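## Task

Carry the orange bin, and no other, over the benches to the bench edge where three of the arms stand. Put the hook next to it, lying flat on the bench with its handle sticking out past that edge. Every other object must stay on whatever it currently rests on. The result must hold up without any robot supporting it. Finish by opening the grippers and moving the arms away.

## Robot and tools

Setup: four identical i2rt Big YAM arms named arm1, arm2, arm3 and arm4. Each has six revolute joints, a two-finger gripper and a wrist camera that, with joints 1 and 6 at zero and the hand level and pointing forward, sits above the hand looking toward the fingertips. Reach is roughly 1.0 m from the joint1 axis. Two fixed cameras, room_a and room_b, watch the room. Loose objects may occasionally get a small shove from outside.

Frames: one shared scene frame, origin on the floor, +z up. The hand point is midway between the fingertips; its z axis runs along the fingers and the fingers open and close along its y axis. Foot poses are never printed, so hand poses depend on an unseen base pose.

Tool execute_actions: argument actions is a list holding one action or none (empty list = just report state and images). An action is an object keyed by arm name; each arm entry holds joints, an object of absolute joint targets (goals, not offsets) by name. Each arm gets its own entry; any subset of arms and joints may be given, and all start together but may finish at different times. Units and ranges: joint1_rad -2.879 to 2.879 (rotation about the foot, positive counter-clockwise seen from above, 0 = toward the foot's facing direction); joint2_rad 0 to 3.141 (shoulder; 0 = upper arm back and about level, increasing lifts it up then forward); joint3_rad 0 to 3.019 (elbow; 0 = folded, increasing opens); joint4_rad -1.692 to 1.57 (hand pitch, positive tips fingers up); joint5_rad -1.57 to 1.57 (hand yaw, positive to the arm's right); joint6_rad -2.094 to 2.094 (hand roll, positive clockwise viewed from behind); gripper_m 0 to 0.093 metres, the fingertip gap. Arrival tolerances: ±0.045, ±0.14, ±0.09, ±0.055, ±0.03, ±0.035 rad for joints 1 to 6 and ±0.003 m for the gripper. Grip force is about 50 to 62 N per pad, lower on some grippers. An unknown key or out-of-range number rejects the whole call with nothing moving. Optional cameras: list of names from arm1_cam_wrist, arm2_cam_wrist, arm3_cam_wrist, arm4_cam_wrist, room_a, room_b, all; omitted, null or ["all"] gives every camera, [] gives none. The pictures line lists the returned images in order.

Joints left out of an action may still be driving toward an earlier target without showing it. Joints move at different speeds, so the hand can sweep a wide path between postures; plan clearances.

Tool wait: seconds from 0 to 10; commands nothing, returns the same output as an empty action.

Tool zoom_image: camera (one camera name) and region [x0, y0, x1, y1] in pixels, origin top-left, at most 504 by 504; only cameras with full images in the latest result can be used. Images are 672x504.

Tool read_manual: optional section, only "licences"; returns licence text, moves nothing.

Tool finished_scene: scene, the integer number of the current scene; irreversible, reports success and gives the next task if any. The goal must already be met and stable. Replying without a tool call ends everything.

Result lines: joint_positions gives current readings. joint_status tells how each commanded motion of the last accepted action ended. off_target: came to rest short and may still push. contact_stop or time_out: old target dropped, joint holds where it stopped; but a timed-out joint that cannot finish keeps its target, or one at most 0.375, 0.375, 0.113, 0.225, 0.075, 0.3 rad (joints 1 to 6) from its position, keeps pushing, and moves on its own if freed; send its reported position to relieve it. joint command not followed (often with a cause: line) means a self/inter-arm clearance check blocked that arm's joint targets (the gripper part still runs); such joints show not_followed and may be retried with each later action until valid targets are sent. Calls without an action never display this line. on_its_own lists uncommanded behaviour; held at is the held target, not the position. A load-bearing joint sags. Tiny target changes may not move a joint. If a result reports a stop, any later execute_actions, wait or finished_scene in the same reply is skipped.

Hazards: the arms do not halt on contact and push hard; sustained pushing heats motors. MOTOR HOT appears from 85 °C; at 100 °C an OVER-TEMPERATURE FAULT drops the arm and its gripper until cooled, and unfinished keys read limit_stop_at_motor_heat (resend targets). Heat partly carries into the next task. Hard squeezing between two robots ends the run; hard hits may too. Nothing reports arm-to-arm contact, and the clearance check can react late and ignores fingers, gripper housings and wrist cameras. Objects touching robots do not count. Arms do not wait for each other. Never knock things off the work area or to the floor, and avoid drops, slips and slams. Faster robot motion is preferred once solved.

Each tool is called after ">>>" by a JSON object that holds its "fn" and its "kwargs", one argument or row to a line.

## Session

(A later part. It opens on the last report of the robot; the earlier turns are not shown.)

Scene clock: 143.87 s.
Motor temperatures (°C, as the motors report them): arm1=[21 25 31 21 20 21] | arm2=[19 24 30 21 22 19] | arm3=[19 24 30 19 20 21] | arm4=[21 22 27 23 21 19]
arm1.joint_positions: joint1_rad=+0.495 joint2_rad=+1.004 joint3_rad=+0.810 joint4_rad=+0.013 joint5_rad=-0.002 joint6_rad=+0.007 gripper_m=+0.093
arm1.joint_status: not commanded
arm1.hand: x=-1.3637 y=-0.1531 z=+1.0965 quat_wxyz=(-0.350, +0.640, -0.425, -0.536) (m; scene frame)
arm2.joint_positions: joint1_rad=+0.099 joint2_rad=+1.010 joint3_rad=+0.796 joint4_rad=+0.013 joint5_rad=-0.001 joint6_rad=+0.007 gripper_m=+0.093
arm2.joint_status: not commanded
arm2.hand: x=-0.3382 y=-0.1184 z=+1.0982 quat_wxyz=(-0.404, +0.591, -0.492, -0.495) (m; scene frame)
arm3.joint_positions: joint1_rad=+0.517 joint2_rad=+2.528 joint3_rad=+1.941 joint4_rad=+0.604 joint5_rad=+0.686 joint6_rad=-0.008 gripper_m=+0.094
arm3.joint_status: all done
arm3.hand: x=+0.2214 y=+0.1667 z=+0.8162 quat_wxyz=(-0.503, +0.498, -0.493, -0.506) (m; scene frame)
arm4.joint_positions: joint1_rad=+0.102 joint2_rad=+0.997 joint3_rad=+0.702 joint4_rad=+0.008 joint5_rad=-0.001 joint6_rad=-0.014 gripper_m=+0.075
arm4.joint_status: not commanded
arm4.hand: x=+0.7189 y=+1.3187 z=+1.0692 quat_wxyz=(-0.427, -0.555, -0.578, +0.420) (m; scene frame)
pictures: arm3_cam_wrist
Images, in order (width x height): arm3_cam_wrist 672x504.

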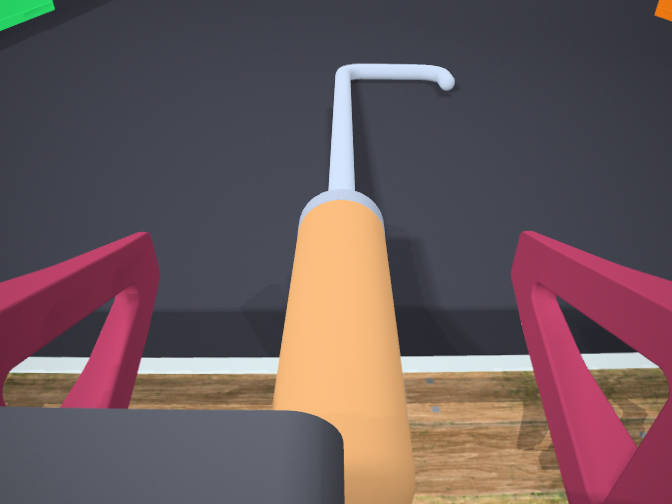

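>>> {"fn": "execute_actions", "kwargs": {
  "actions": [
    {"arm3":{"joints":{"joint2_rad":2.583}}}
  ],
  "cameras": ["arm3_cam_wrist"]
}}

Scene clock: 145.97 s.
Motor temperatures (°C, as the motors report them): arm1=[21 25 31 21 20 21] | arm2=[19 24 30 21 22 19] | arm3=[19 25 29 19 20 21] | arm4=[21 22 27 23 21 19]
arm1.joint_positions: joint1_rad=+0.495 joint2_rad=+1.004 joint3_rad=+0.810 joint4_rad=+0.013 joint5_rad=-0.002 joint6_rad=+0.007 gripper_m=+0.093
arm1.joint_status: not commanded
arm1.hand: x=-1.3637 y=-0.1531 z=+1.0965 quat_wxyz=(-0.350, +0.640, -0.425, -0.536) (m; scene frame)
arm2.joint_positions: joint1_rad=+0.099 joint2_rad=+1.010 joint3_rad=+0.796 joint4_rad=+0.013 joint5_rad=-0.001 joint6_rad=+0.007 gripper_m=+0.093
arm2.joint_status: not commanded
arm2.hand: x=-0.3382 y=-0.1184 z=+1.0982 quat_wxyz=(-0.404, +0.591, -0.492, -0.495) (m; scene frame)
arm3.joint_positions: joint1_rad=+0.517 joint2_rad=+2.552 joint3_rad=+1.941 joint4_rad=+0.604 joint5_rad=+0.686 joint6_rad=-0.008 gripper_m=+0.094
arm3.joint_status: all done
arm3.hand: x=+0.2223 y=+0.1658 z=+0.7958 quat_wxyz=(-0.502, +0.506, -0.494, -0.498) (m; scene frame)
arm4.joint_positions: joint1_rad=+0.102 joint2_rad=+0.997 joint3_rad=+0.702 joint4_rad=+0.008 joint5_rad=-0.001 joint6_rad=-0.014 gripper_m=+0.075
arm4.joint_status: not commanded
arm4.hand: x=+0.7189 y=+1.3187 z=+1.0692 quat_wxyz=(-0.427, -0.555, -0.578, +0.420) (m; scene frame)
pictures: arm3_cam_wrist
Images, in order (width x height): arm3_cam_wrist 672x504.

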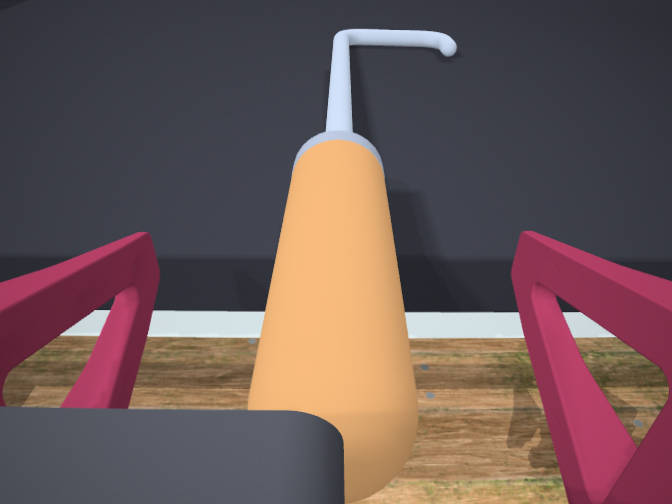

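>>> {"fn": "execute_actions", "kwargs": {
  "actions": [
    {"arm3":{"joints":{"gripper_m":0}}}
  ],
  "cameras": []
}}

>>> {"fn": "execute_actions", "kwargs": {
  "actions": [
    {"arm3":{"joints":{"joint2_rad":2.46,"joint4_rad":0.55,"joint6_rad":0.55}}}
  ],
  "cameras": ["arm3_cam_wrist"]
}}

>>> {"fn": "execute_actions", "kwargs": {
  "actions": [
    {"arm3":{"joints":{"joint2_rad":2.39,"joint4_rad":0.49,"joint6_rad":1.59}}}
  ],
  "cameras": ["arm3_cam_wrist","room_a"]
}}

Scene clock: 151.43 s.
Motor temperatures (°C, as the motors report them): arm1=[21 25 31 21 20 21] | arm2=[19 23 30 21 22 19] | arm3=[19 25 29 19 20 21] | arm4=[21 22 28 23 21 19]
arm1.joint_positions: joint1_rad=+0.495 joint2_rad=+1.004 joint3_rad=+0.810 joint4_rad=+0.013 joint5_rad=-0.002 joint6_rad=+0.007 gripper_m=+0.093
arm1.joint_status: not commanded
arm1.hand: x=-1.3637 y=-0.1531 z=+1.0965 quat_wxyz=(-0.350, +0.640, -0.425, -0.536) (m; scene frame)
arm2.joint_positions: joint1_rad=+0.099 joint2_rad=+1.010 joint3_rad=+0.796 joint4_rad=+0.013 joint5_rad=-0.001 joint6_rad=+0.007 gripper_m=+0.093
arm2.joint_status: not commanded
arm2.hand: x=-0.3382 y=-0.1184 z=+1.0982 quat_wxyz=(-0.404, +0.591, -0.492, -0.495) (m; scene frame)
arm3.joint_positions: joint1_rad=+0.517 joint2_rad=+2.552 joint3_rad=+1.941 joint4_rad=+0.604 joint5_rad=+0.687 joint6_rad=-0.008 gripper_m=+0.029
arm3.joint_status: gripper_m off_target (ended at +0.029, target +0.000)
arm3.hand: x=+0.2225 y=+0.1658 z=+0.7959 quat_wxyz=(-0.502, +0.506, -0.494, -0.498) (m; scene frame)
arm4.joint_positions: joint1_rad=+0.102 joint2_rad=+0.997 joint3_rad=+0.702 joint4_rad=+0.008 joint5_rad=-0.001 joint6_rad=-0.014 gripper_m=+0.075
arm4.joint_status: not commanded
arm4.hand: x=+0.7189 y=+1.3187 z=+1.0692 quat_wxyz=(-0.427, -0.555, -0.578, +0.420) (m; scene frame)
pictures: none
No camera images: the call's "cameras" was empty. Leave "cameras" out to get every camera's image.

Scene clock: 152.97 s.
Motor temperatures (°C, as the motors report them): arm1=[21 25 31 21 20 21] | arm2=[19 23 30 21 22 19] | arm3=[19 26 29 19 20 21] | arm4=[21 22 28 23 21 19]
arm1.joint_positions: joint1_rad=+0.495 joint2_rad=+1.004 joint3_rad=+0.810 joint4_rad=+0.013 joint5_rad=-0.002 joint6_rad=+0.007 gripper_m=+0.093
arm1.joint_status: not commanded
arm1.hand: x=-1.3637 y=-0.1531 z=+1.0965 quat_wxyz=(-0.350, +0.640, -0.425, -0.536) (m; scene frame)
arm2.joint_positions: joint1_rad=+0.099 joint2_rad=+1.010 joint3_rad=+0.796 joint4_rad=+0.013 joint5_rad=-0.001 joint6_rad=+0.007 gripper_m=+0.093
arm2.joint_status: not commanded
arm2.hand: x=-0.3382 y=-0.1184 z=+1.0982 quat_wxyz=(-0.404, +0.591, -0.492, -0.495) (m; scene frame)
arm3.joint_positions: joint1_rad=+0.517 joint2_rad=+2.506 joint3_rad=+1.941 joint4_rad=+0.557 joint5_rad=+0.694 joint6_rad=+0.521 gripper_m=+0.029
arm3.joint_status: all done
arm3.hand: x=+0.2225 y=+0.1676 z=+0.8266 quat_wxyz=(-0.357, +0.357, -0.610, -0.610) (m; scene frame)
arm4.joint_positions: joint1_rad=+0.102 joint2_rad=+0.997 joint3_rad=+0.702 joint4_rad=+0.008 joint5_rad=-0.001 joint6_rad=-0.014 gripper_m=+0.075
arm4.joint_status: not commanded
arm4.hand: x=+0.7189 y=+1.3187 z=+1.0692 quat_wxyz=(-0.427, -0.555, -0.578, +0.420) (m; scene frame)
pictures: arm3_cam_wrist
Images, in order (width x height): arm3_cam_wrist 672x504.

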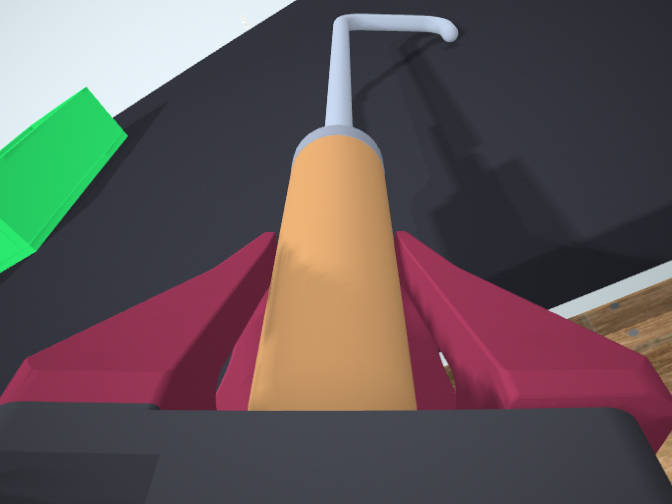

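Scene clock: 154.87 s.
Motor temperatures (°C, as the motors report them): arm1=[21 25 31 21 20 21] | arm2=[19 22 30 21 22 19] | arm3=[19 26 29 19 20 21] | arm4=[21 22 28 23 21 19]
arm1.joint_positions: joint1_rad=+0.495 joint2_rad=+1.004 joint3_rad=+0.810 joint4_rad=+0.013 joint5_rad=-0.002 joint6_rad=+0.007 gripper_m=+0.093
arm1.joint_status: not commanded
arm1.hand: x=-1.3637 y=-0.1531 z=+1.0965 quat_wxyz=(-0.350, +0.640, -0.425, -0.536) (m; scene frame)
arm2.joint_positions: joint1_rad=+0.099 joint2_rad=+1.010 joint3_rad=+0.796 joint4_rad=+0.013 joint5_rad=-0.001 joint6_rad=+0.007 gripper_m=+0.093
arm2.joint_status: not commanded
arm2.hand: x=-0.3382 y=-0.1184 z=+1.0982 quat_wxyz=(-0.404, +0.591, -0.492, -0.495) (m; scene frame)
arm3.joint_positions: joint1_rad=+0.515 joint2_rad=+2.438 joint3_rad=+1.941 joint4_rad=+0.489 joint5_rad=+0.694 joint6_rad=+1.575 gripper_m=+0.029
arm3.joint_status: all done
arm3.hand: x=+0.2236 y=+0.1691 z=+0.8713 quat_wxyz=(-0.003, +0.001, -0.707, -0.707) (m; scene frame)
arm4.joint_positions: joint1_rad=+0.102 joint2_rad=+0.997 joint3_rad=+0.702 joint4_rad=+0.008 joint5_rad=-0.001 joint6_rad=-0.014 gripper_m=+0.075
arm4.joint_status: not commanded
arm4.hand: x=+0.7189 y=+1.3187 z=+1.0692 quat_wxyz=(-0.427, -0.555, -0.578, +0.420) (m; scene frame)
pictures: arm3_cam_wrist, room_a
Images, in order (width x height): arm3_cam_wrist 672x504, room_a 672x504.

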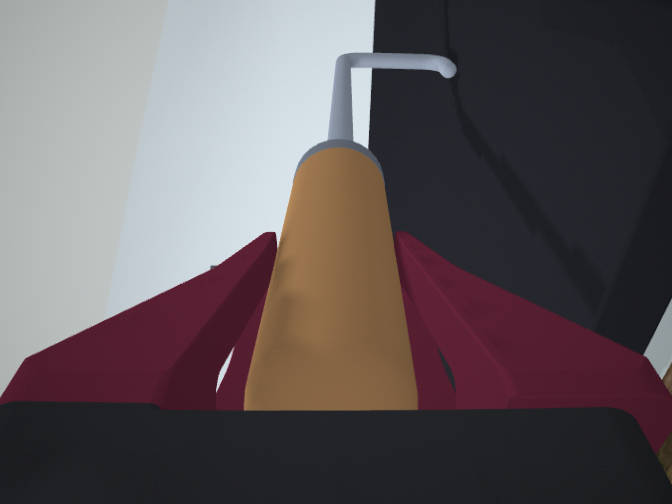

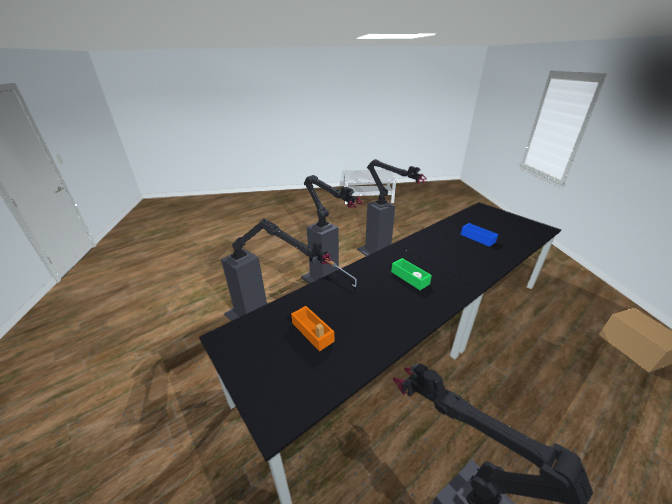

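>>> {"fn": "execute_actions", "kwargs": {
  "actions": [
    {"arm3":{"joints":{"joint2_rad":1.96,"joint3_rad":1.56,"joint4_rad":0.47}}}
  ],
  "cameras": []
}}

>>> {"fn": "execute_actions", "kwargs": {
  "actions": [
    {"arm3":{"joints":{"joint1_rad":0.16,"joint5_rad":0.39}}}
  ],
  "cameras": []
}}

>>> {"fn": "execute_actions", "kwargs": {
  "actions": [
    {"arm3":{"joints":{"joint1_rad":-0.19,"joint5_rad":0.08}},"arm4":{"joints":{"joint2_rad":1.5,"joint3_rad":1.6,"joint4_rad":-0.1}}}
  ],
  "cameras": ["arm3_cam_wrist","arm4_cam_wrist","room_a","room_b"]
}}

Scene clock: 160.97 s.
Motor temperatures (°C, as the motors report them): arm1=[21 25 32 21 20 21] | arm2=[19 22 30 21 22 19] | arm3=[19 28 29 19 20 21] | arm4=[21 22 28 23 21 19]
arm1.joint_positions: joint1_rad=+0.495 joint2_rad=+1.004 joint3_rad=+0.810 joint4_rad=+0.013 joint5_rad=-0.002 joint6_rad=+0.007 gripper_m=+0.093
arm1.joint_status: not commanded
arm1.hand: x=-1.3637 y=-0.1531 z=+1.0965 quat_wxyz=(-0.350, +0.640, -0.425, -0.536) (m; scene frame)
arm2.joint_positions: joint1_rad=+0.099 joint2_rad=+1.010 joint3_rad=+0.796 joint4_rad=+0.013 joint5_rad=-0.001 joint6_rad=+0.007 gripper_m=+0.093
arm2.joint_status: not commanded
arm2.hand: x=-0.3382 y=-0.1184 z=+1.0982 quat_wxyz=(-0.404, +0.591, -0.492, -0.495) (m; scene frame)
arm3.joint_positions: joint1_rad=+0.515 joint2_rad=+1.981 joint3_rad=+1.547 joint4_rad=+0.453 joint5_rad=+0.688 joint6_rad=+1.580 gripper_m=+0.029
arm3.joint_status: all done
arm3.hand: x=+0.2908 y=+0.0846 z=+1.0253 quat_wxyz=(+0.007, -0.004, -0.700, -0.714) (m; scene frame)
arm4.joint_positions: joint1_rad=+0.102 joint2_rad=+0.997 joint3_rad=+0.702 joint4_rad=+0.008 joint5_rad=-0.001 joint6_rad=-0.014 gripper_m=+0.075
arm4.joint_status: not commanded
arm4.hand: x=+0.7189 y=+1.3187 z=+1.0692 quat_wxyz=(-0.427, -0.555, -0.578, +0.420) (m; scene frame)
pictures: none
No camera images: the call's "cameras" was empty. Leave "cameras" out to get every camera's image.

Scene clock: 163.03 s.
Motor temperatures (°C, as the motors report them): arm1=[21 25 32 21 20 21] | arm2=[19 22 30 21 22 19] | arm3=[19 27 29 19 20 21] | arm4=[21 22 28 23 21 19]
arm1.joint_positions: joint1_rad=+0.495 joint2_rad=+1.004 joint3_rad=+0.810 joint4_rad=+0.013 joint5_rad=-0.002 joint6_rad=+0.007 gripper_m=+0.093
arm1.joint_status: not commanded
arm1.hand: x=-1.3637 y=-0.1531 z=+1.0965 quat_wxyz=(-0.350, +0.640, -0.425, -0.536) (m; scene frame)
arm2.joint_positions: joint1_rad=+0.099 joint2_rad=+1.010 joint3_rad=+0.796 joint4_rad=+0.013 joint5_rad=-0.001 joint6_rad=+0.007 gripper_m=+0.093
arm2.joint_status: not commanded
arm2.hand: x=-0.3382 y=-0.1184 z=+1.0982 quat_wxyz=(-0.404, +0.591, -0.492, -0.495) (m; scene frame)
arm3.joint_positions: joint1_rad=+0.157 joint2_rad=+1.981 joint3_rad=+1.547 joint4_rad=+0.453 joint5_rad=+0.389 joint6_rad=+1.581 gripper_m=+0.029
arm3.joint_status: all done
arm3.hand: x=+0.5044 y=+0.1988 z=+1.0273 quat_wxyz=(-0.015, -0.024, -0.699, -0.715) (m; scene frame)
arm4.joint_positions: joint1_rad=+0.102 joint2_rad=+0.997 joint3_rad=+0.702 joint4_rad=+0.008 joint5_rad=-0.001 joint6_rad=-0.014 gripper_m=+0.075
arm4.joint_status: not commanded
arm4.hand: x=+0.7189 y=+1.3187 z=+1.0692 quat_wxyz=(-0.427, -0.555, -0.578, +0.420) (m; scene frame)
pictures: none
No camera images: the call's "cameras" was empty. Leave "cameras" out to get every camera's image.

Scene clock: 165.10 s.
Motor temperatures (°C, as the motors report them): arm1=[21 25 32 21 20 21] | arm2=[19 22 30 21 22 19] | arm3=[19 27 29 19 20 21] | arm4=[21 22 28 23 21 19]
arm1.joint_positions: joint1_rad=+0.495 joint2_rad=+1.004 joint3_rad=+0.810 joint4_rad=+0.013 joint5_rad=-0.002 joint6_rad=+0.007 gripper_m=+0.093
arm1.joint_status: not commanded
arm1.hand: x=-1.3637 y=-0.1531 z=+1.0965 quat_wxyz=(-0.350, +0.640, -0.425, -0.536) (m; scene frame)
arm2.joint_positions: joint1_rad=+0.099 joint2_rad=+1.010 joint3_rad=+0.796 joint4_rad=+0.013 joint5_rad=-0.001 joint6_rad=+0.007 gripper_m=+0.093
arm2.joint_status: not commanded
arm2.hand: x=-0.3382 y=-0.1184 z=+1.0982 quat_wxyz=(-0.404, +0.591, -0.492, -0.495) (m; scene frame)
arm3.joint_positions: joint1_rad=-0.193 joint2_rad=+1.981 joint3_rad=+1.547 joint4_rad=+0.453 joint5_rad=+0.079 joint6_rad=+1.587 gripper_m=+0.029
arm3.joint_status: all done
arm3.hand: x=+0.7369 y=+0.2344 z=+1.0286 quat_wxyz=(-0.029, -0.038, -0.698, -0.715) (m; scene frame)
arm4.joint_positions: joint1_rad=+0.102 joint2_rad=+1.481 joint3_rad=+1.567 joint4_rad=-0.096 joint5_rad=-0.001 joint6_rad=-0.014 gripper_m=+0.075
arm4.joint_status: all done
arm4.hand: x=+0.7241 y=+1.1112 z=+1.3087 quat_wxyz=(-0.501, -0.492, -0.513, +0.493) (m; scene frame)
pictures: arm3_cam_wrist, arm4_cam_wrist, room_a, room_b
Images, in order (width x height): arm3_cam_wrist 672x504, arm4_cam_wrist 672x504, room_a 672x504, room_b 672x504.

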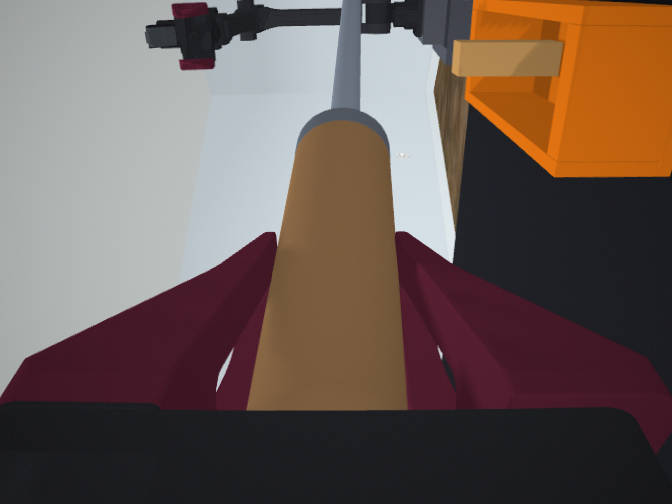

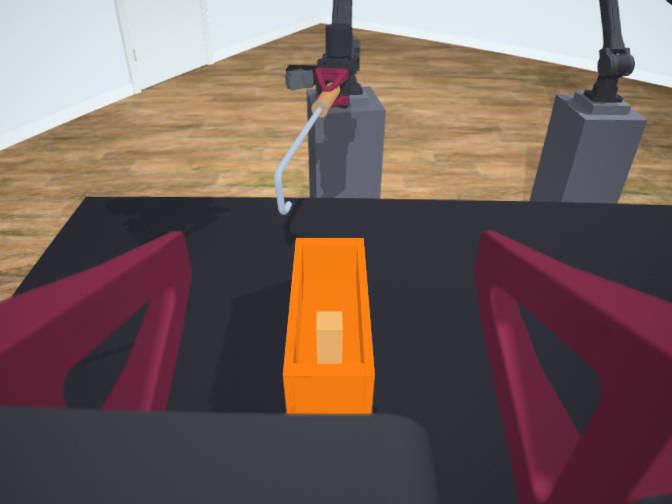

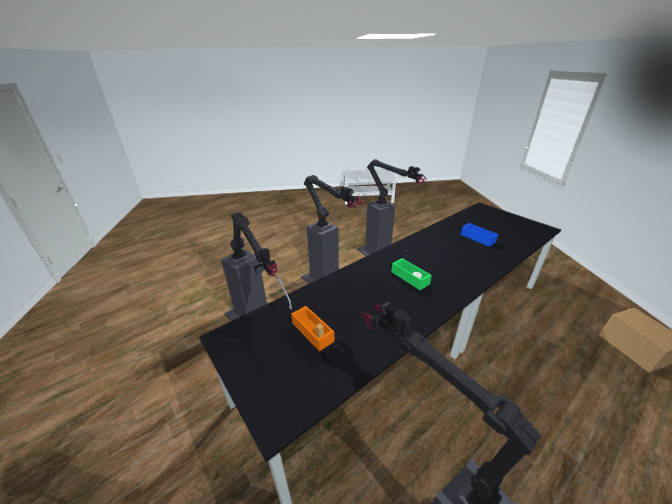

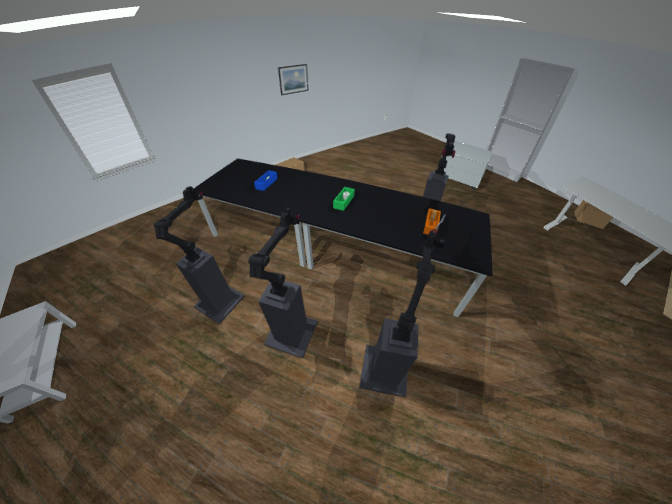

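>>> {"fn": "execute_actions", "kwargs": {
  "actions": [
    {"arm3":{"joints":{"joint5_rad":-0.065}}}
  ],
  "cameras": ["arm3_cam_wrist","arm4_cam_wrist"]
}}

Scene clock: 169.47 s.
Motor temperatures (°C, as the motors report them): arm1=[21 25 32 21 20 21] | arm2=[19 21 30 21 22 19] | arm3=[19 27 29 19 20 21] | arm4=[21 23 29 23 21 19]
arm1.joint_positions: joint1_rad=+0.495 joint2_rad=+1.004 joint3_rad=+0.810 joint4_rad=+0.013 joint5_rad=-0.002 joint6_rad=+0.007 gripper_m=+0.093
arm1.joint_status: not commanded
arm1.hand: x=-1.3637 y=-0.1531 z=+1.0965 quat_wxyz=(-0.350, +0.640, -0.425, -0.536) (m; scene frame)
arm2.joint_positions: joint1_rad=+0.099 joint2_rad=+1.010 joint3_rad=+0.796 joint4_rad=+0.013 joint5_rad=-0.001 joint6_rad=+0.007 gripper_m=+0.093
arm2.joint_status: not commanded
arm2.hand: x=-0.3382 y=-0.1184 z=+1.0982 quat_wxyz=(-0.404, +0.591, -0.492, -0.495) (m; scene frame)
arm3.joint_positions: joint1_rad=-0.189 joint2_rad=+1.981 joint3_rad=+1.547 joint4_rad=+0.453 joint5_rad=-0.065 joint6_rad=+1.587 gripper_m=+0.029
arm3.joint_status: all done
arm3.hand: x=+0.7084 y=+0.2349 z=+1.0285 quat_wxyz=(+0.023, +0.015, -0.699, -0.715) (m; scene frame)
arm4.joint_positions: joint1_rad=+0.102 joint2_rad=+1.481 joint3_rad=+1.567 joint4_rad=-0.096 joint5_rad=-0.001 joint6_rad=-0.014 gripper_m=+0.075
arm4.joint_status: not commanded
arm4.hand: x=+0.7241 y=+1.1112 z=+1.3087 quat_wxyz=(-0.501, -0.492, -0.513, +0.493) (m; scene frame)
pictures: arm3_cam_wrist, arm4_cam_wrist
Images, in order (width x height): arm3_cam_wrist 672x504, arm4_cam_wrist 672x504.

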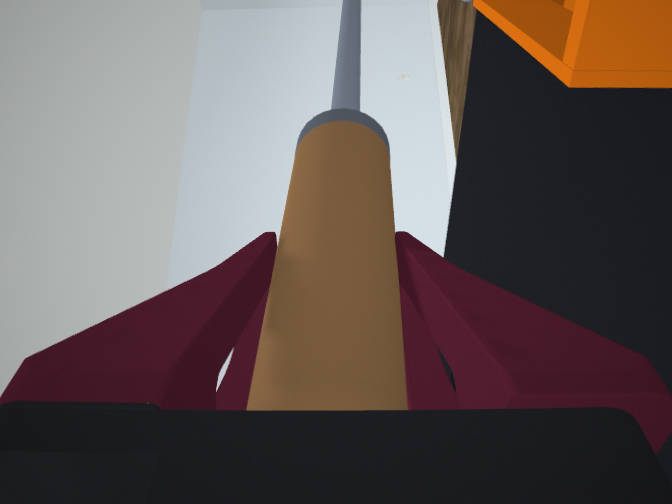

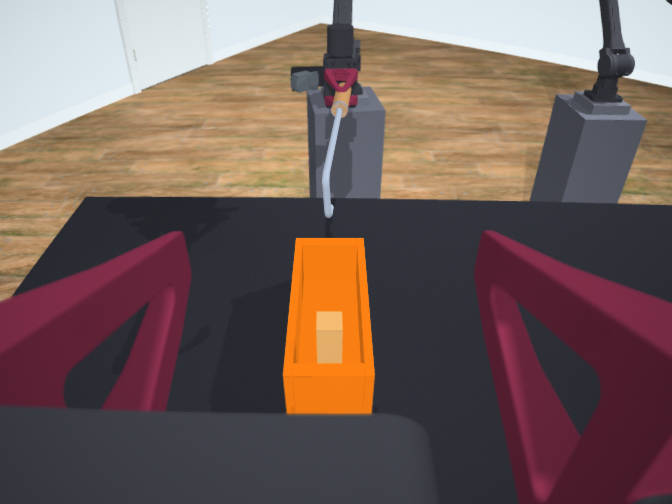

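>>> {"fn": "execute_actions", "kwargs": {
  "actions": [
    {"arm3":{"joints":{"joint2_rad":2.12,"joint4_rad":0.65}}}
  ],
  "cameras": ["arm3_cam_wrist","arm4_cam_wrist","room_a"]
}}

Scene clock: 173.37 s.
Motor temperatures (°C, as the motors report them): arm1=[21 25 32 21 20 21] | arm2=[19 21 30 21 22 19] | arm3=[19 27 29 19 20 21] | arm4=[21 23 30 23 21 19]
arm1.joint_positions: joint1_rad=+0.495 joint2_rad=+1.004 joint3_rad=+0.810 joint4_rad=+0.013 joint5_rad=-0.002 joint6_rad=+0.007 gripper_m=+0.093
arm1.joint_status: not commanded
arm1.hand: x=-1.3637 y=-0.1531 z=+1.0965 quat_wxyz=(-0.350, +0.640, -0.425, -0.536) (m; scene frame)
arm2.joint_positions: joint1_rad=+0.099 joint2_rad=+1.010 joint3_rad=+0.796 joint4_rad=+0.013 joint5_rad=-0.001 joint6_rad=+0.007 gripper_m=+0.093
arm2.joint_status: not commanded
arm2.hand: x=-0.3382 y=-0.1184 z=+1.0982 quat_wxyz=(-0.404, +0.591, -0.492, -0.495) (m; scene frame)
arm3.joint_positions: joint1_rad=-0.189 joint2_rad=+2.166 joint3_rad=+1.535 joint4_rad=+0.584 joint5_rad=-0.065 joint6_rad=+1.588 gripper_m=+0.029
arm3.joint_status: joint4_rad time_out (moved +0.131 of +0.197); the others done
arm3.on_its_own: joint4_rad reads +0.584 and still pushes toward +0.650 since a time_out
arm3.hand: x=+0.7091 y=+0.2524 z=+0.9033 quat_wxyz=(+0.024, +0.014, -0.722, -0.692) (m; scene frame)
arm4.joint_positions: joint1_rad=+0.102 joint2_rad=+1.481 joint3_rad=+1.567 joint4_rad=-0.096 joint5_rad=-0.001 joint6_rad=-0.014 gripper_m=+0.075
arm4.joint_status: not commanded
arm4.hand: x=+0.7241 y=+1.1112 z=+1.3087 quat_wxyz=(-0.501, -0.492, -0.513, +0.493) (m; scene frame)
pictures: arm3_cam_wrist, arm4_cam_wrist, room_a
Images, in order (width x height): arm3_cam_wrist 672x504, arm4_cam_wrist 672x504, room_a 672x504.

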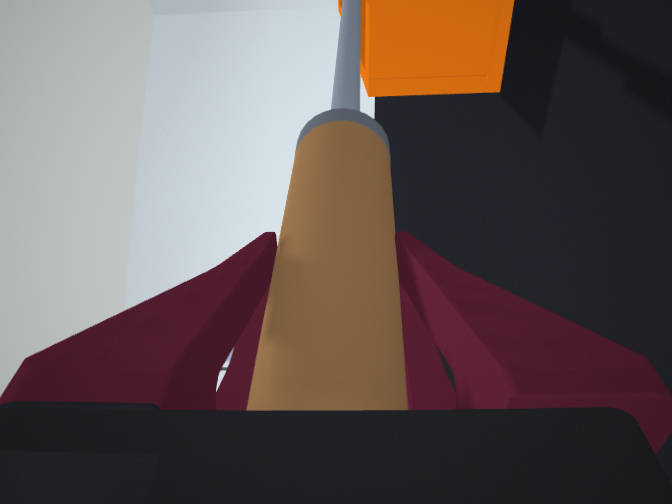

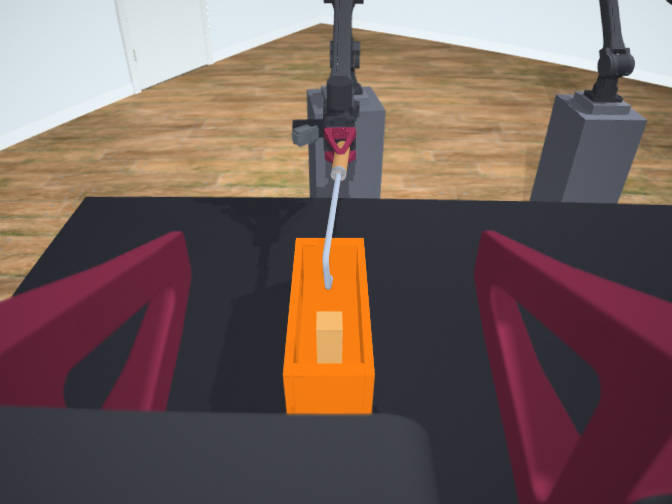

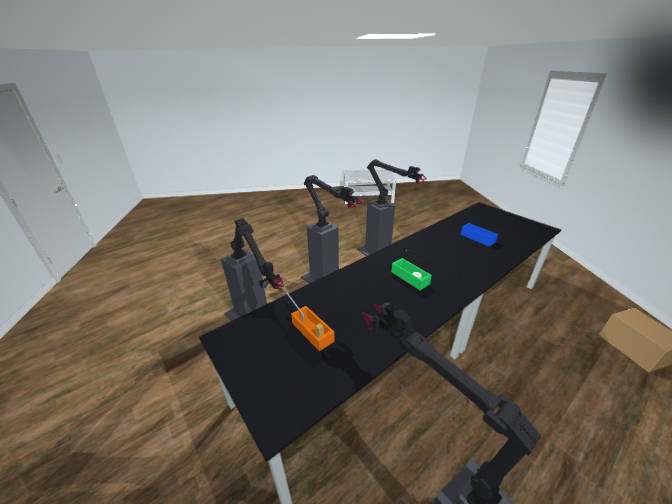

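>>> {"fn": "execute_actions", "kwargs": {
  "actions": [
    {"arm3":{"joints":{"joint2_rad":1.93,"joint3_rad":1.18,"joint4_rad":0.79}}}
  ],
  "cameras": ["room_a"]
}}

>>> {"fn": "execute_actions", "kwargs": {
  "actions": [
    {"arm3":{"joints":{"joint2_rad":1.745,"joint3_rad":0.865,"joint4_rad":0.915}}}
  ],
  "cameras": ["room_a"]
}}

>>> {"fn": "execute_actions", "kwargs": {
  "actions": [
    {"arm3":{"joints":{"joint2_rad":1.55,"joint3_rad":0.58,"joint4_rad":1.0}}}
  ],
  "cameras": ["arm3_cam_wrist","arm4_cam_wrist","room_b"]
}}

Scene clock: 179.97 s.
Motor temperatures (°C, as the motors report them): arm1=[21 25 32 21 20 21] | arm2=[19 21 30 21 22 19] | arm3=[19 28 29 19 20 21] | arm4=[21 23 30 23 21 19]
arm1.joint_positions: joint1_rad=+0.495 joint2_rad=+1.004 joint3_rad=+0.810 joint4_rad=+0.013 joint5_rad=-0.002 joint6_rad=+0.007 gripper_m=+0.093
arm1.joint_status: not commanded
arm1.hand: x=-1.3637 y=-0.1531 z=+1.0965 quat_wxyz=(-0.350, +0.640, -0.425, -0.536) (m; scene frame)
arm2.joint_positions: joint1_rad=+0.099 joint2_rad=+1.010 joint3_rad=+0.796 joint4_rad=+0.013 joint5_rad=-0.001 joint6_rad=+0.007 gripper_m=+0.093
arm2.joint_status: not commanded
arm2.hand: x=-0.3382 y=-0.1184 z=+1.0982 quat_wxyz=(-0.404, +0.591, -0.492, -0.495) (m; scene frame)
arm3.joint_positions: joint1_rad=-0.189 joint2_rad=+1.965 joint3_rad=+1.168 joint4_rad=+0.730 joint5_rad=-0.065 joint6_rad=+1.588 gripper_m=+0.029
arm3.joint_status: joint4_rad time_out (moved +0.146 of +0.206); the others done
arm3.on_its_own: joint4_rad reads +0.730 and still pushes toward +0.790 since a time_out
arm3.hand: x=+0.7079 y=+0.1502 z=+0.8984 quat_wxyz=(+0.024, +0.013, -0.728, -0.685) (m; scene frame)
arm4.joint_positions: joint1_rad=+0.102 joint2_rad=+1.481 joint3_rad=+1.567 joint4_rad=-0.096 joint5_rad=-0.001 joint6_rad=-0.014 gripper_m=+0.075
arm4.joint_status: not commanded
arm4.hand: x=+0.7241 y=+1.1112 z=+1.3087 quat_wxyz=(-0.501, -0.492, -0.513, +0.493) (m; scene frame)
pictures: room_a
Images, in order (width x height): room_a 672x504.

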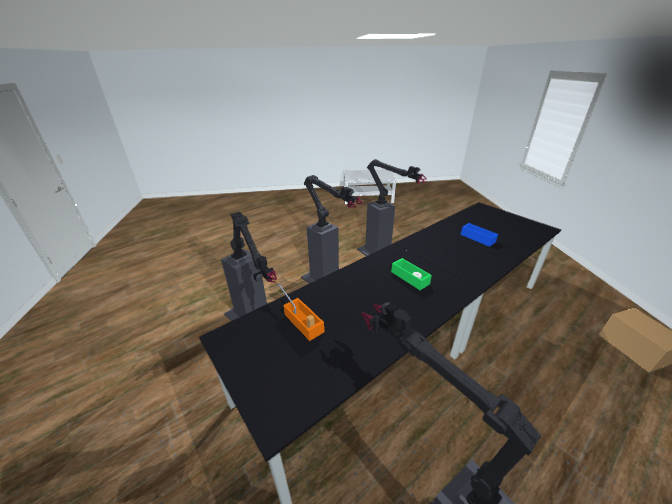

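not run: a stop came earlier in this reply.

not run: a stop came earlier in this reply.

>>> {"fn": "execute_actions", "kwargs": {
  "actions": [
    {"arm3":{"joints":{"joint2_rad":1.73,"joint3_rad":0.87,"joint4_rad":0.93}}}
  ],
  "cameras": ["room_a"]
}}

>>> {"fn": "execute_actions", "kwargs": {
  "actions": [
    {"arm3":{"joints":{"joint2_rad":1.58,"joint3_rad":0.64,"joint4_rad":1.0}}}
  ],
  "cameras": ["arm3_cam_wrist","arm4_cam_wrist","room_b"]
}}

Scene clock: 184.57 s.
Motor temperatures (°C, as the motors report them): arm1=[21 25 32 21 20 21] | arm2=[19 21 30 21 22 19] | arm3=[19 27 29 19 20 21] | arm4=[21 23 31 23 21 19]
arm1.joint_positions: joint1_rad=+0.495 joint2_rad=+1.004 joint3_rad=+0.810 joint4_rad=+0.013 joint5_rad=-0.002 joint6_rad=+0.007 gripper_m=+0.093
arm1.joint_status: not commanded
arm1.hand: x=-1.3637 y=-0.1531 z=+1.0965 quat_wxyz=(-0.350, +0.640, -0.425, -0.536) (m; scene frame)
arm2.joint_positions: joint1_rad=+0.099 joint2_rad=+1.010 joint3_rad=+0.796 joint4_rad=+0.013 joint5_rad=-0.001 joint6_rad=+0.007 gripper_m=+0.093
arm2.joint_status: not commanded
arm2.hand: x=-0.3382 y=-0.1184 z=+1.0982 quat_wxyz=(-0.404, +0.591, -0.492, -0.495) (m; scene frame)
arm3.joint_positions: joint1_rad=-0.189 joint2_rad=+1.767 joint3_rad=+0.862 joint4_rad=+0.863 joint5_rad=-0.065 joint6_rad=+1.588 gripper_m=+0.029
arm3.joint_status: joint4_rad time_out (moved +0.133 of +0.200); the others done
arm3.on_its_own: joint4_rad reads +0.863 and still pushes toward +0.930 since a time_out
arm3.hand: x=+0.7068 y=+0.0518 z=+0.9115 quat_wxyz=(+0.024, +0.014, -0.720, -0.694) (m; scene frame)
arm4.joint_positions: joint1_rad=+0.102 joint2_rad=+1.481 joint3_rad=+1.567 joint4_rad=-0.096 joint5_rad=-0.001 joint6_rad=-0.014 gripper_m=+0.075
arm4.joint_status: not commanded
arm4.hand: x=+0.7241 y=+1.1112 z=+1.3087 quat_wxyz=(-0.501, -0.492, -0.513, +0.493) (m; scene frame)
pictures: room_a
Images, in order (width x height): room_a 672x504.

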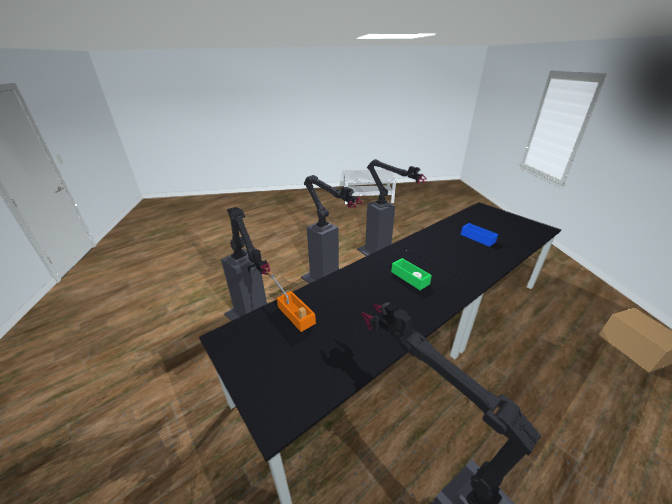

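not run: a stop came earlier in this reply.

>>> {"fn": "execute_actions", "kwargs": {
  "actions": [
    {"arm3":{"joints":{"joint2_rad":1.53,"joint3_rad":0.585,"joint4_rad":1.02}},"arm2":{"joints":{"joint1_rad":-0.62,"joint2_rad":1.6,"joint3_rad":1.3,"joint4_rad":0.55,"joint5_rad":0.6}}}
  ],
  "cameras": ["arm2_cam_wrist","arm3_cam_wrist","arm4_cam_wrist","room_b"]
}}

Scene clock: 188.50 s.
Motor temperatures (°C, as the motors report them): arm1=[21 25 32 21 20 21] | arm2=[19 21 31 21 22 19] | arm3=[19 27 28 20 20 21] | arm4=[21 23 31 23 21 19]
arm1.joint_positions: joint1_rad=+0.495 joint2_rad=+1.004 joint3_rad=+0.810 joint4_rad=+0.013 joint5_rad=-0.002 joint6_rad=+0.007 gripper_m=+0.093
arm1.joint_status: not commanded
arm1.hand: x=-1.3637 y=-0.1531 z=+1.0965 quat_wxyz=(-0.350, +0.640, -0.425, -0.536) (m; scene frame)
arm2.joint_positions: joint1_rad=-0.626 joint2_rad=+1.610 joint3_rad=+1.248 joint4_rad=+0.525 joint5_rad=+0.600 joint6_rad=+0.007 gripper_m=+0.093
arm2.joint_status: all done
arm2.hand: x=+0.1831 y=-0.0716 z=+1.1451 quat_wxyz=(-0.726, +0.102, -0.649, -0.202) (m; scene frame)
arm3.joint_positions: joint1_rad=-0.189 joint2_rad=+1.561 joint3_rad=+0.576 joint4_rad=+0.952 joint5_rad=-0.065 joint6_rad=+1.588 gripper_m=+0.029
arm3.joint_status: joint4_rad time_out (moved +0.089 of +0.157); the others done
arm3.on_its_own: joint4_rad reads +0.952 and still pushes toward +1.020 since a time_out
arm3.hand: x=+0.7056 y=-0.0492 z=+0.9163 quat_wxyz=(+0.024, +0.014, -0.716, -0.697) (m; scene frame)
arm4.joint_positions: joint1_rad=+0.102 joint2_rad=+1.481 joint3_rad=+1.567 joint4_rad=-0.096 joint5_rad=-0.001 joint6_rad=-0.014 gripper_m=+0.075
arm4.joint_status: not commanded
arm4.hand: x=+0.7241 y=+1.1112 z=+1.3087 quat_wxyz=(-0.501, -0.492, -0.513, +0.493) (m; scene frame)
pictures: arm2_cam_wrist, arm3_cam_wrist, arm4_cam_wrist, room_b
Images, in order (width x height): arm2_cam_wrist 672x504, arm3_cam_wrist 672x504, arm4_cam_wrist 672x504, room_b 672x504.

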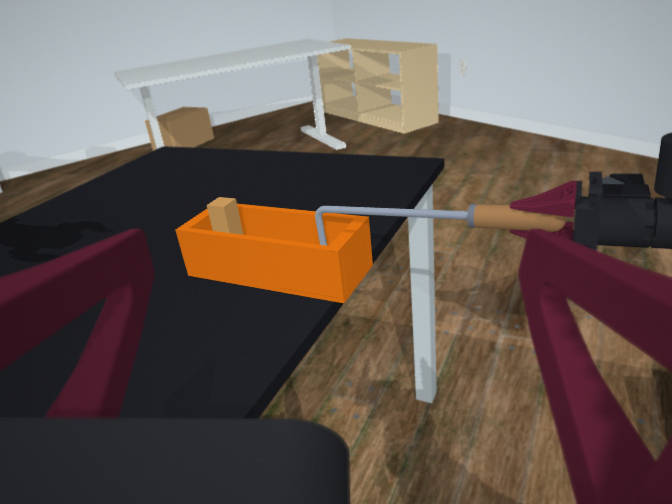

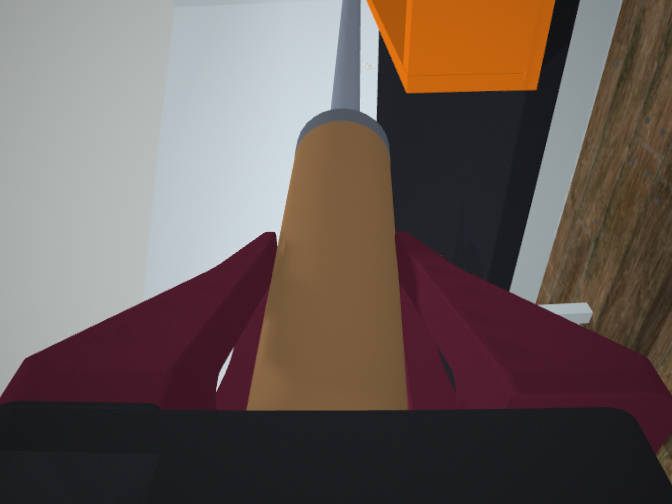

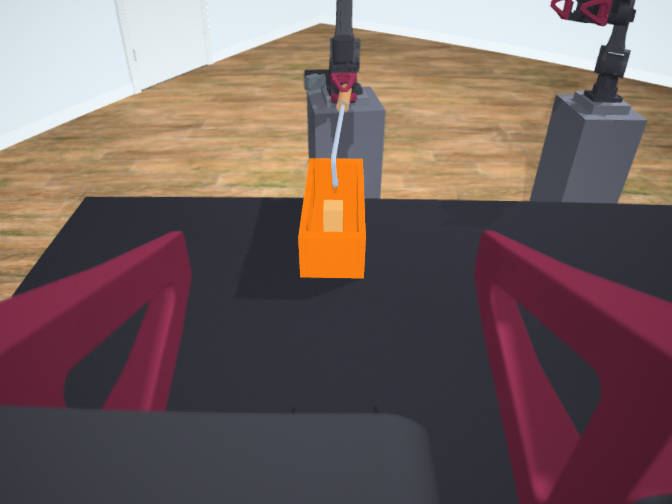

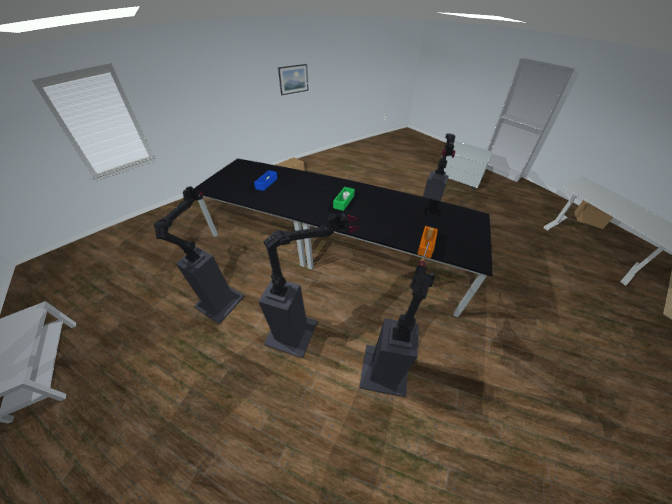

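>>> {"fn": "execute_actions", "kwargs": {
  "actions": [
    {"arm3":{"joints":{"joint3_rad":0.83}}}
  ],
  "cameras": ["arm2_cam_wrist"]
}}

>>> {"fn": "execute_actions", "kwargs": {
  "actions": [
    {"arm3":{"joints":{"joint1_rad":-0.458,"joint5_rad":-0.28,"joint3_rad":1.0,"joint4_rad":0.7}}}
  ],
  "cameras": ["arm4_cam_wrist"]
}}

>>> {"fn": "execute_actions", "kwargs": {
  "actions": [
    {"arm3":{"joints":{"joint2_rad":2.02,"joint3_rad":1.37,"joint4_rad":0.8}}}
  ],
  "cameras": ["arm2_cam_wrist","arm3_cam_wrist","arm4_cam_wrist"]
}}

Scene clock: 194.30 s.
Motor temperatures (°C, as the motors report them): arm1=[21 25 32 21 20 21] | arm2=[19 22 32 21 22 19] | arm3=[19 26 28 20 20 21] | arm4=[21 24 31 23 21 19]
arm1.joint_positions: joint1_rad=+0.495 joint2_rad=+1.004 joint3_rad=+0.810 joint4_rad=+0.013 joint5_rad=-0.002 joint6_rad=+0.007 gripper_m=+0.093
arm1.joint_status: not commanded
arm1.hand: x=-1.3637 y=-0.1531 z=+1.0965 quat_wxyz=(-0.350, +0.640, -0.425, -0.536) (m; scene frame)
arm2.joint_positions: joint1_rad=-0.626 joint2_rad=+1.610 joint3_rad=+1.248 joint4_rad=+0.525 joint5_rad=+0.600 joint6_rad=+0.007 gripper_m=+0.093
arm2.joint_status: not commanded
arm2.hand: x=+0.1831 y=-0.0716 z=+1.1451 quat_wxyz=(-0.726, +0.102, -0.649, -0.202) (m; scene frame)
arm3.joint_positions: joint1_rad=-0.189 joint2_rad=+1.561 joint3_rad=+0.777 joint4_rad=+0.966 joint5_rad=-0.065 joint6_rad=+1.589 gripper_m=+0.029
arm3.joint_status: all done
arm3.hand: x=+0.7058 y=+0.0058 z=+1.0179 quat_wxyz=(+0.022, +0.017, -0.638, -0.770) (m; scene frame)
arm4.joint_positions: joint1_rad=+0.102 joint2_rad=+1.481 joint3_rad=+1.567 joint4_rad=-0.096 joint5_rad=-0.001 joint6_rad=-0.014 gripper_m=+0.075
arm4.joint_status: not commanded
arm4.hand: x=+0.7241 y=+1.1112 z=+1.3087 quat_wxyz=(-0.501, -0.492, -0.513, +0.493) (m; scene frame)
pictures: arm2_cam_wrist
Images, in order (width x height): arm2_cam_wrist 672x504.

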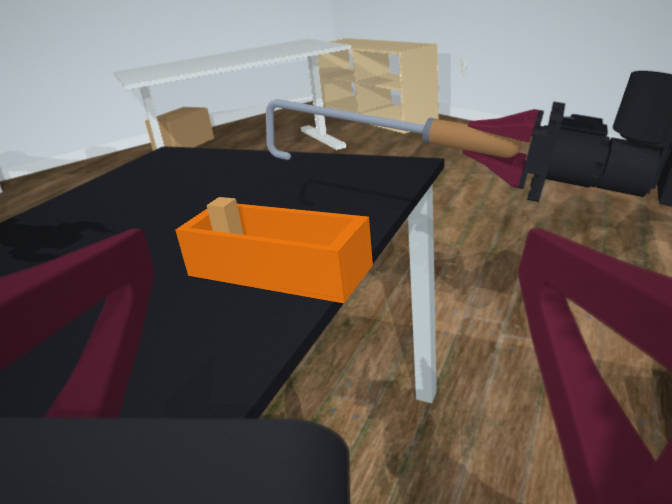

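Scene clock: 195.63 s.
Motor temperatures (°C, as the motors report them): arm1=[21 25 32 21 20 21] | arm2=[19 22 33 21 22 19] | arm3=[19 26 29 20 20 21] | arm4=[21 24 32 23 21 19]
arm1.joint_positions: joint1_rad=+0.495 joint2_rad=+1.004 joint3_rad=+0.810 joint4_rad=+0.013 joint5_rad=-0.002 joint6_rad=+0.007 gripper_m=+0.093
arm1.joint_status: not commanded
arm1.hand: x=-1.3637 y=-0.1531 z=+1.0965 quat_wxyz=(-0.350, +0.640, -0.425, -0.536) (m; scene frame)
arm2.joint_positions: joint1_rad=-0.626 joint2_rad=+1.610 joint3_rad=+1.248 joint4_rad=+0.525 joint5_rad=+0.600 joint6_rad=+0.007 gripper_m=+0.093
arm2.joint_status: not commanded
arm2.hand: x=+0.1831 y=-0.0716 z=+1.1451 quat_wxyz=(-0.726, +0.102, -0.649, -0.202) (m; scene frame)
arm3.joint_positions: joint1_rad=-0.453 joint2_rad=+1.561 joint3_rad=+0.930 joint4_rad=+0.682 joint5_rad=-0.281 joint6_rad=+1.589 gripper_m=+0.029
arm3.joint_status: all done
arm3.hand: x=+0.8370 y=+0.0296 z=+1.0303 quat_wxyz=(+0.002, +0.002, -0.688, -0.726) (m; scene frame)
arm4.joint_positions: joint1_rad=+0.102 joint2_rad=+1.481 joint3_rad=+1.567 joint4_rad=-0.096 joint5_rad=-0.001 joint6_rad=-0.014 gripper_m=+0.075
arm4.joint_status: not commanded
arm4.hand: x=+0.7241 y=+1.1112 z=+1.3087 quat_wxyz=(-0.501, -0.492, -0.513, +0.493) (m; scene frame)
pictures: arm4_cam_wrist
Images, in order (width x height): arm4_cam_wrist 672x504.

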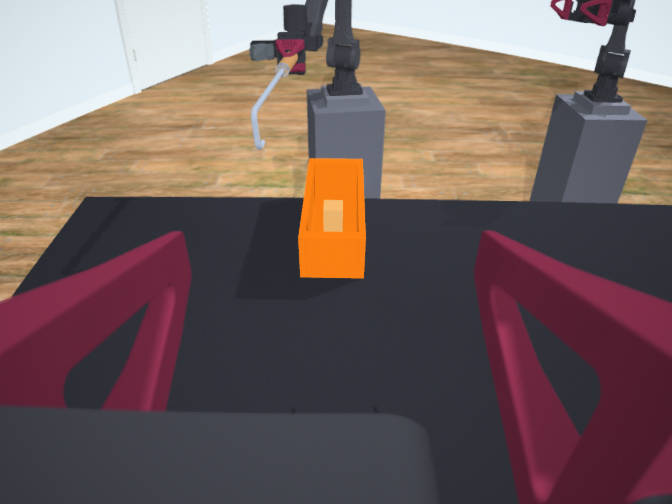

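Scene clock: 198.13 s.
Motor temperatures (°C, as the motors report them): arm1=[21 25 32 21 20 21] | arm2=[19 22 33 21 22 19] | arm3=[19 26 30 20 20 21] | arm4=[21 24 32 23 21 19]
arm1.joint_positions: joint1_rad=+0.495 joint2_rad=+1.004 joint3_rad=+0.810 joint4_rad=+0.013 joint5_rad=-0.002 joint6_rad=+0.007 gripper_m=+0.093
arm1.joint_status: not commanded
arm1.hand: x=-1.3637 y=-0.1531 z=+1.0965 quat_wxyz=(-0.350, +0.640, -0.425, -0.536) (m; scene frame)
arm2.joint_positions: joint1_rad=-0.626 joint2_rad=+1.610 joint3_rad=+1.248 joint4_rad=+0.525 joint5_rad=+0.600 joint6_rad=+0.007 gripper_m=+0.093
arm2.joint_status: not commanded
arm2.hand: x=+0.1831 y=-0.0716 z=+1.1451 quat_wxyz=(-0.726, +0.102, -0.649, -0.202) (m; scene frame)
arm3.joint_positions: joint1_rad=-0.453 joint2_rad=+2.072 joint3_rad=+1.293 joint4_rad=+0.742 joint5_rad=-0.281 joint6_rad=+1.590 gripper_m=+0.029
arm3.joint_status: joint4_rad time_out (moved +0.060 of +0.118); the others done
arm3.on_its_own: joint4_rad reads +0.742 and still pushes toward +0.800 since a time_out
arm3.hand: x=+0.8760 y=+0.1661 z=+0.8871 quat_wxyz=(+0.010, -0.007, -0.718, -0.696) (m; scene frame)
arm4.joint_positions: joint1_rad=+0.102 joint2_rad=+1.481 joint3_rad=+1.567 joint4_rad=-0.096 joint5_rad=-0.001 joint6_rad=-0.014 gripper_m=+0.075
arm4.joint_status: not commanded
arm4.hand: x=+0.7241 y=+1.1112 z=+1.3087 quat_wxyz=(-0.501, -0.492, -0.513, +0.493) (m; scene frame)
pictures: arm2_cam_wrist, arm3_cam_wrist, arm4_cam_wrist
Images, in order (width x height): arm2_cam_wrist 672x504, arm3_cam_wrist 672x504, arm4_cam_wrist 672x504.

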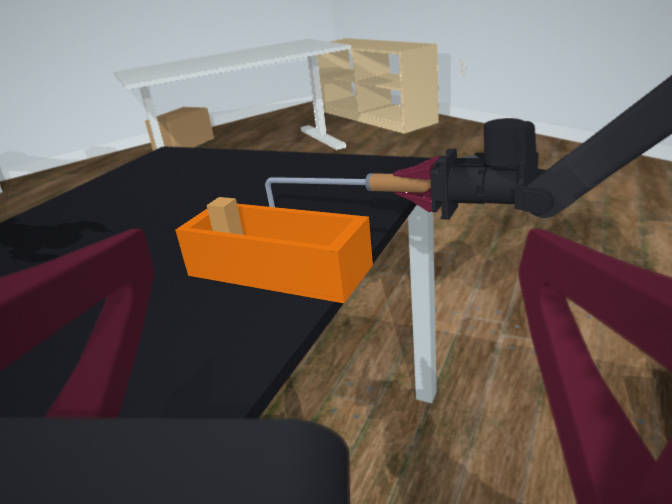

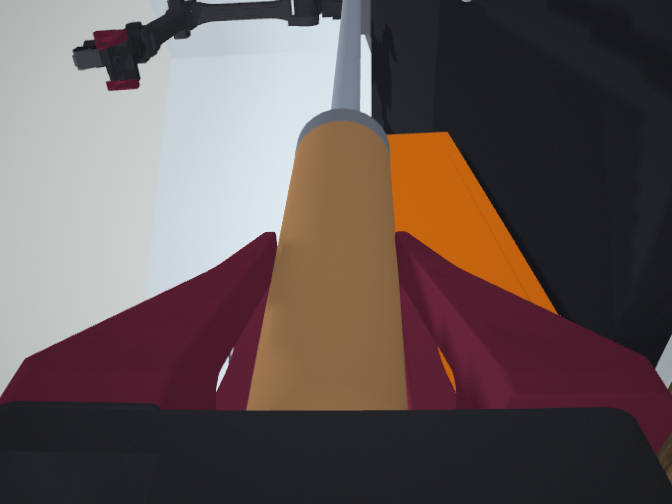

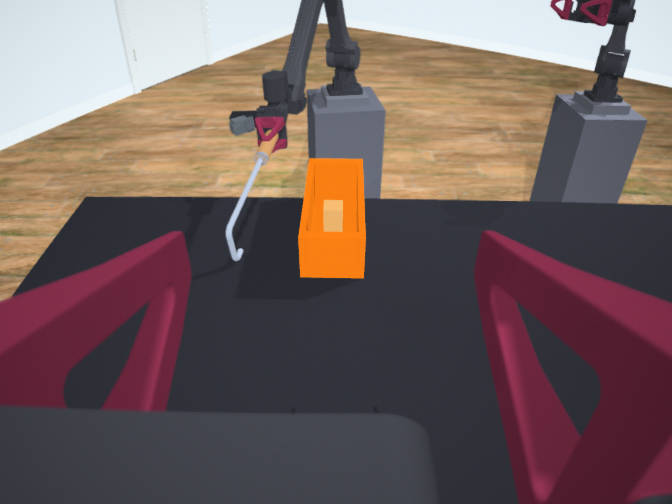

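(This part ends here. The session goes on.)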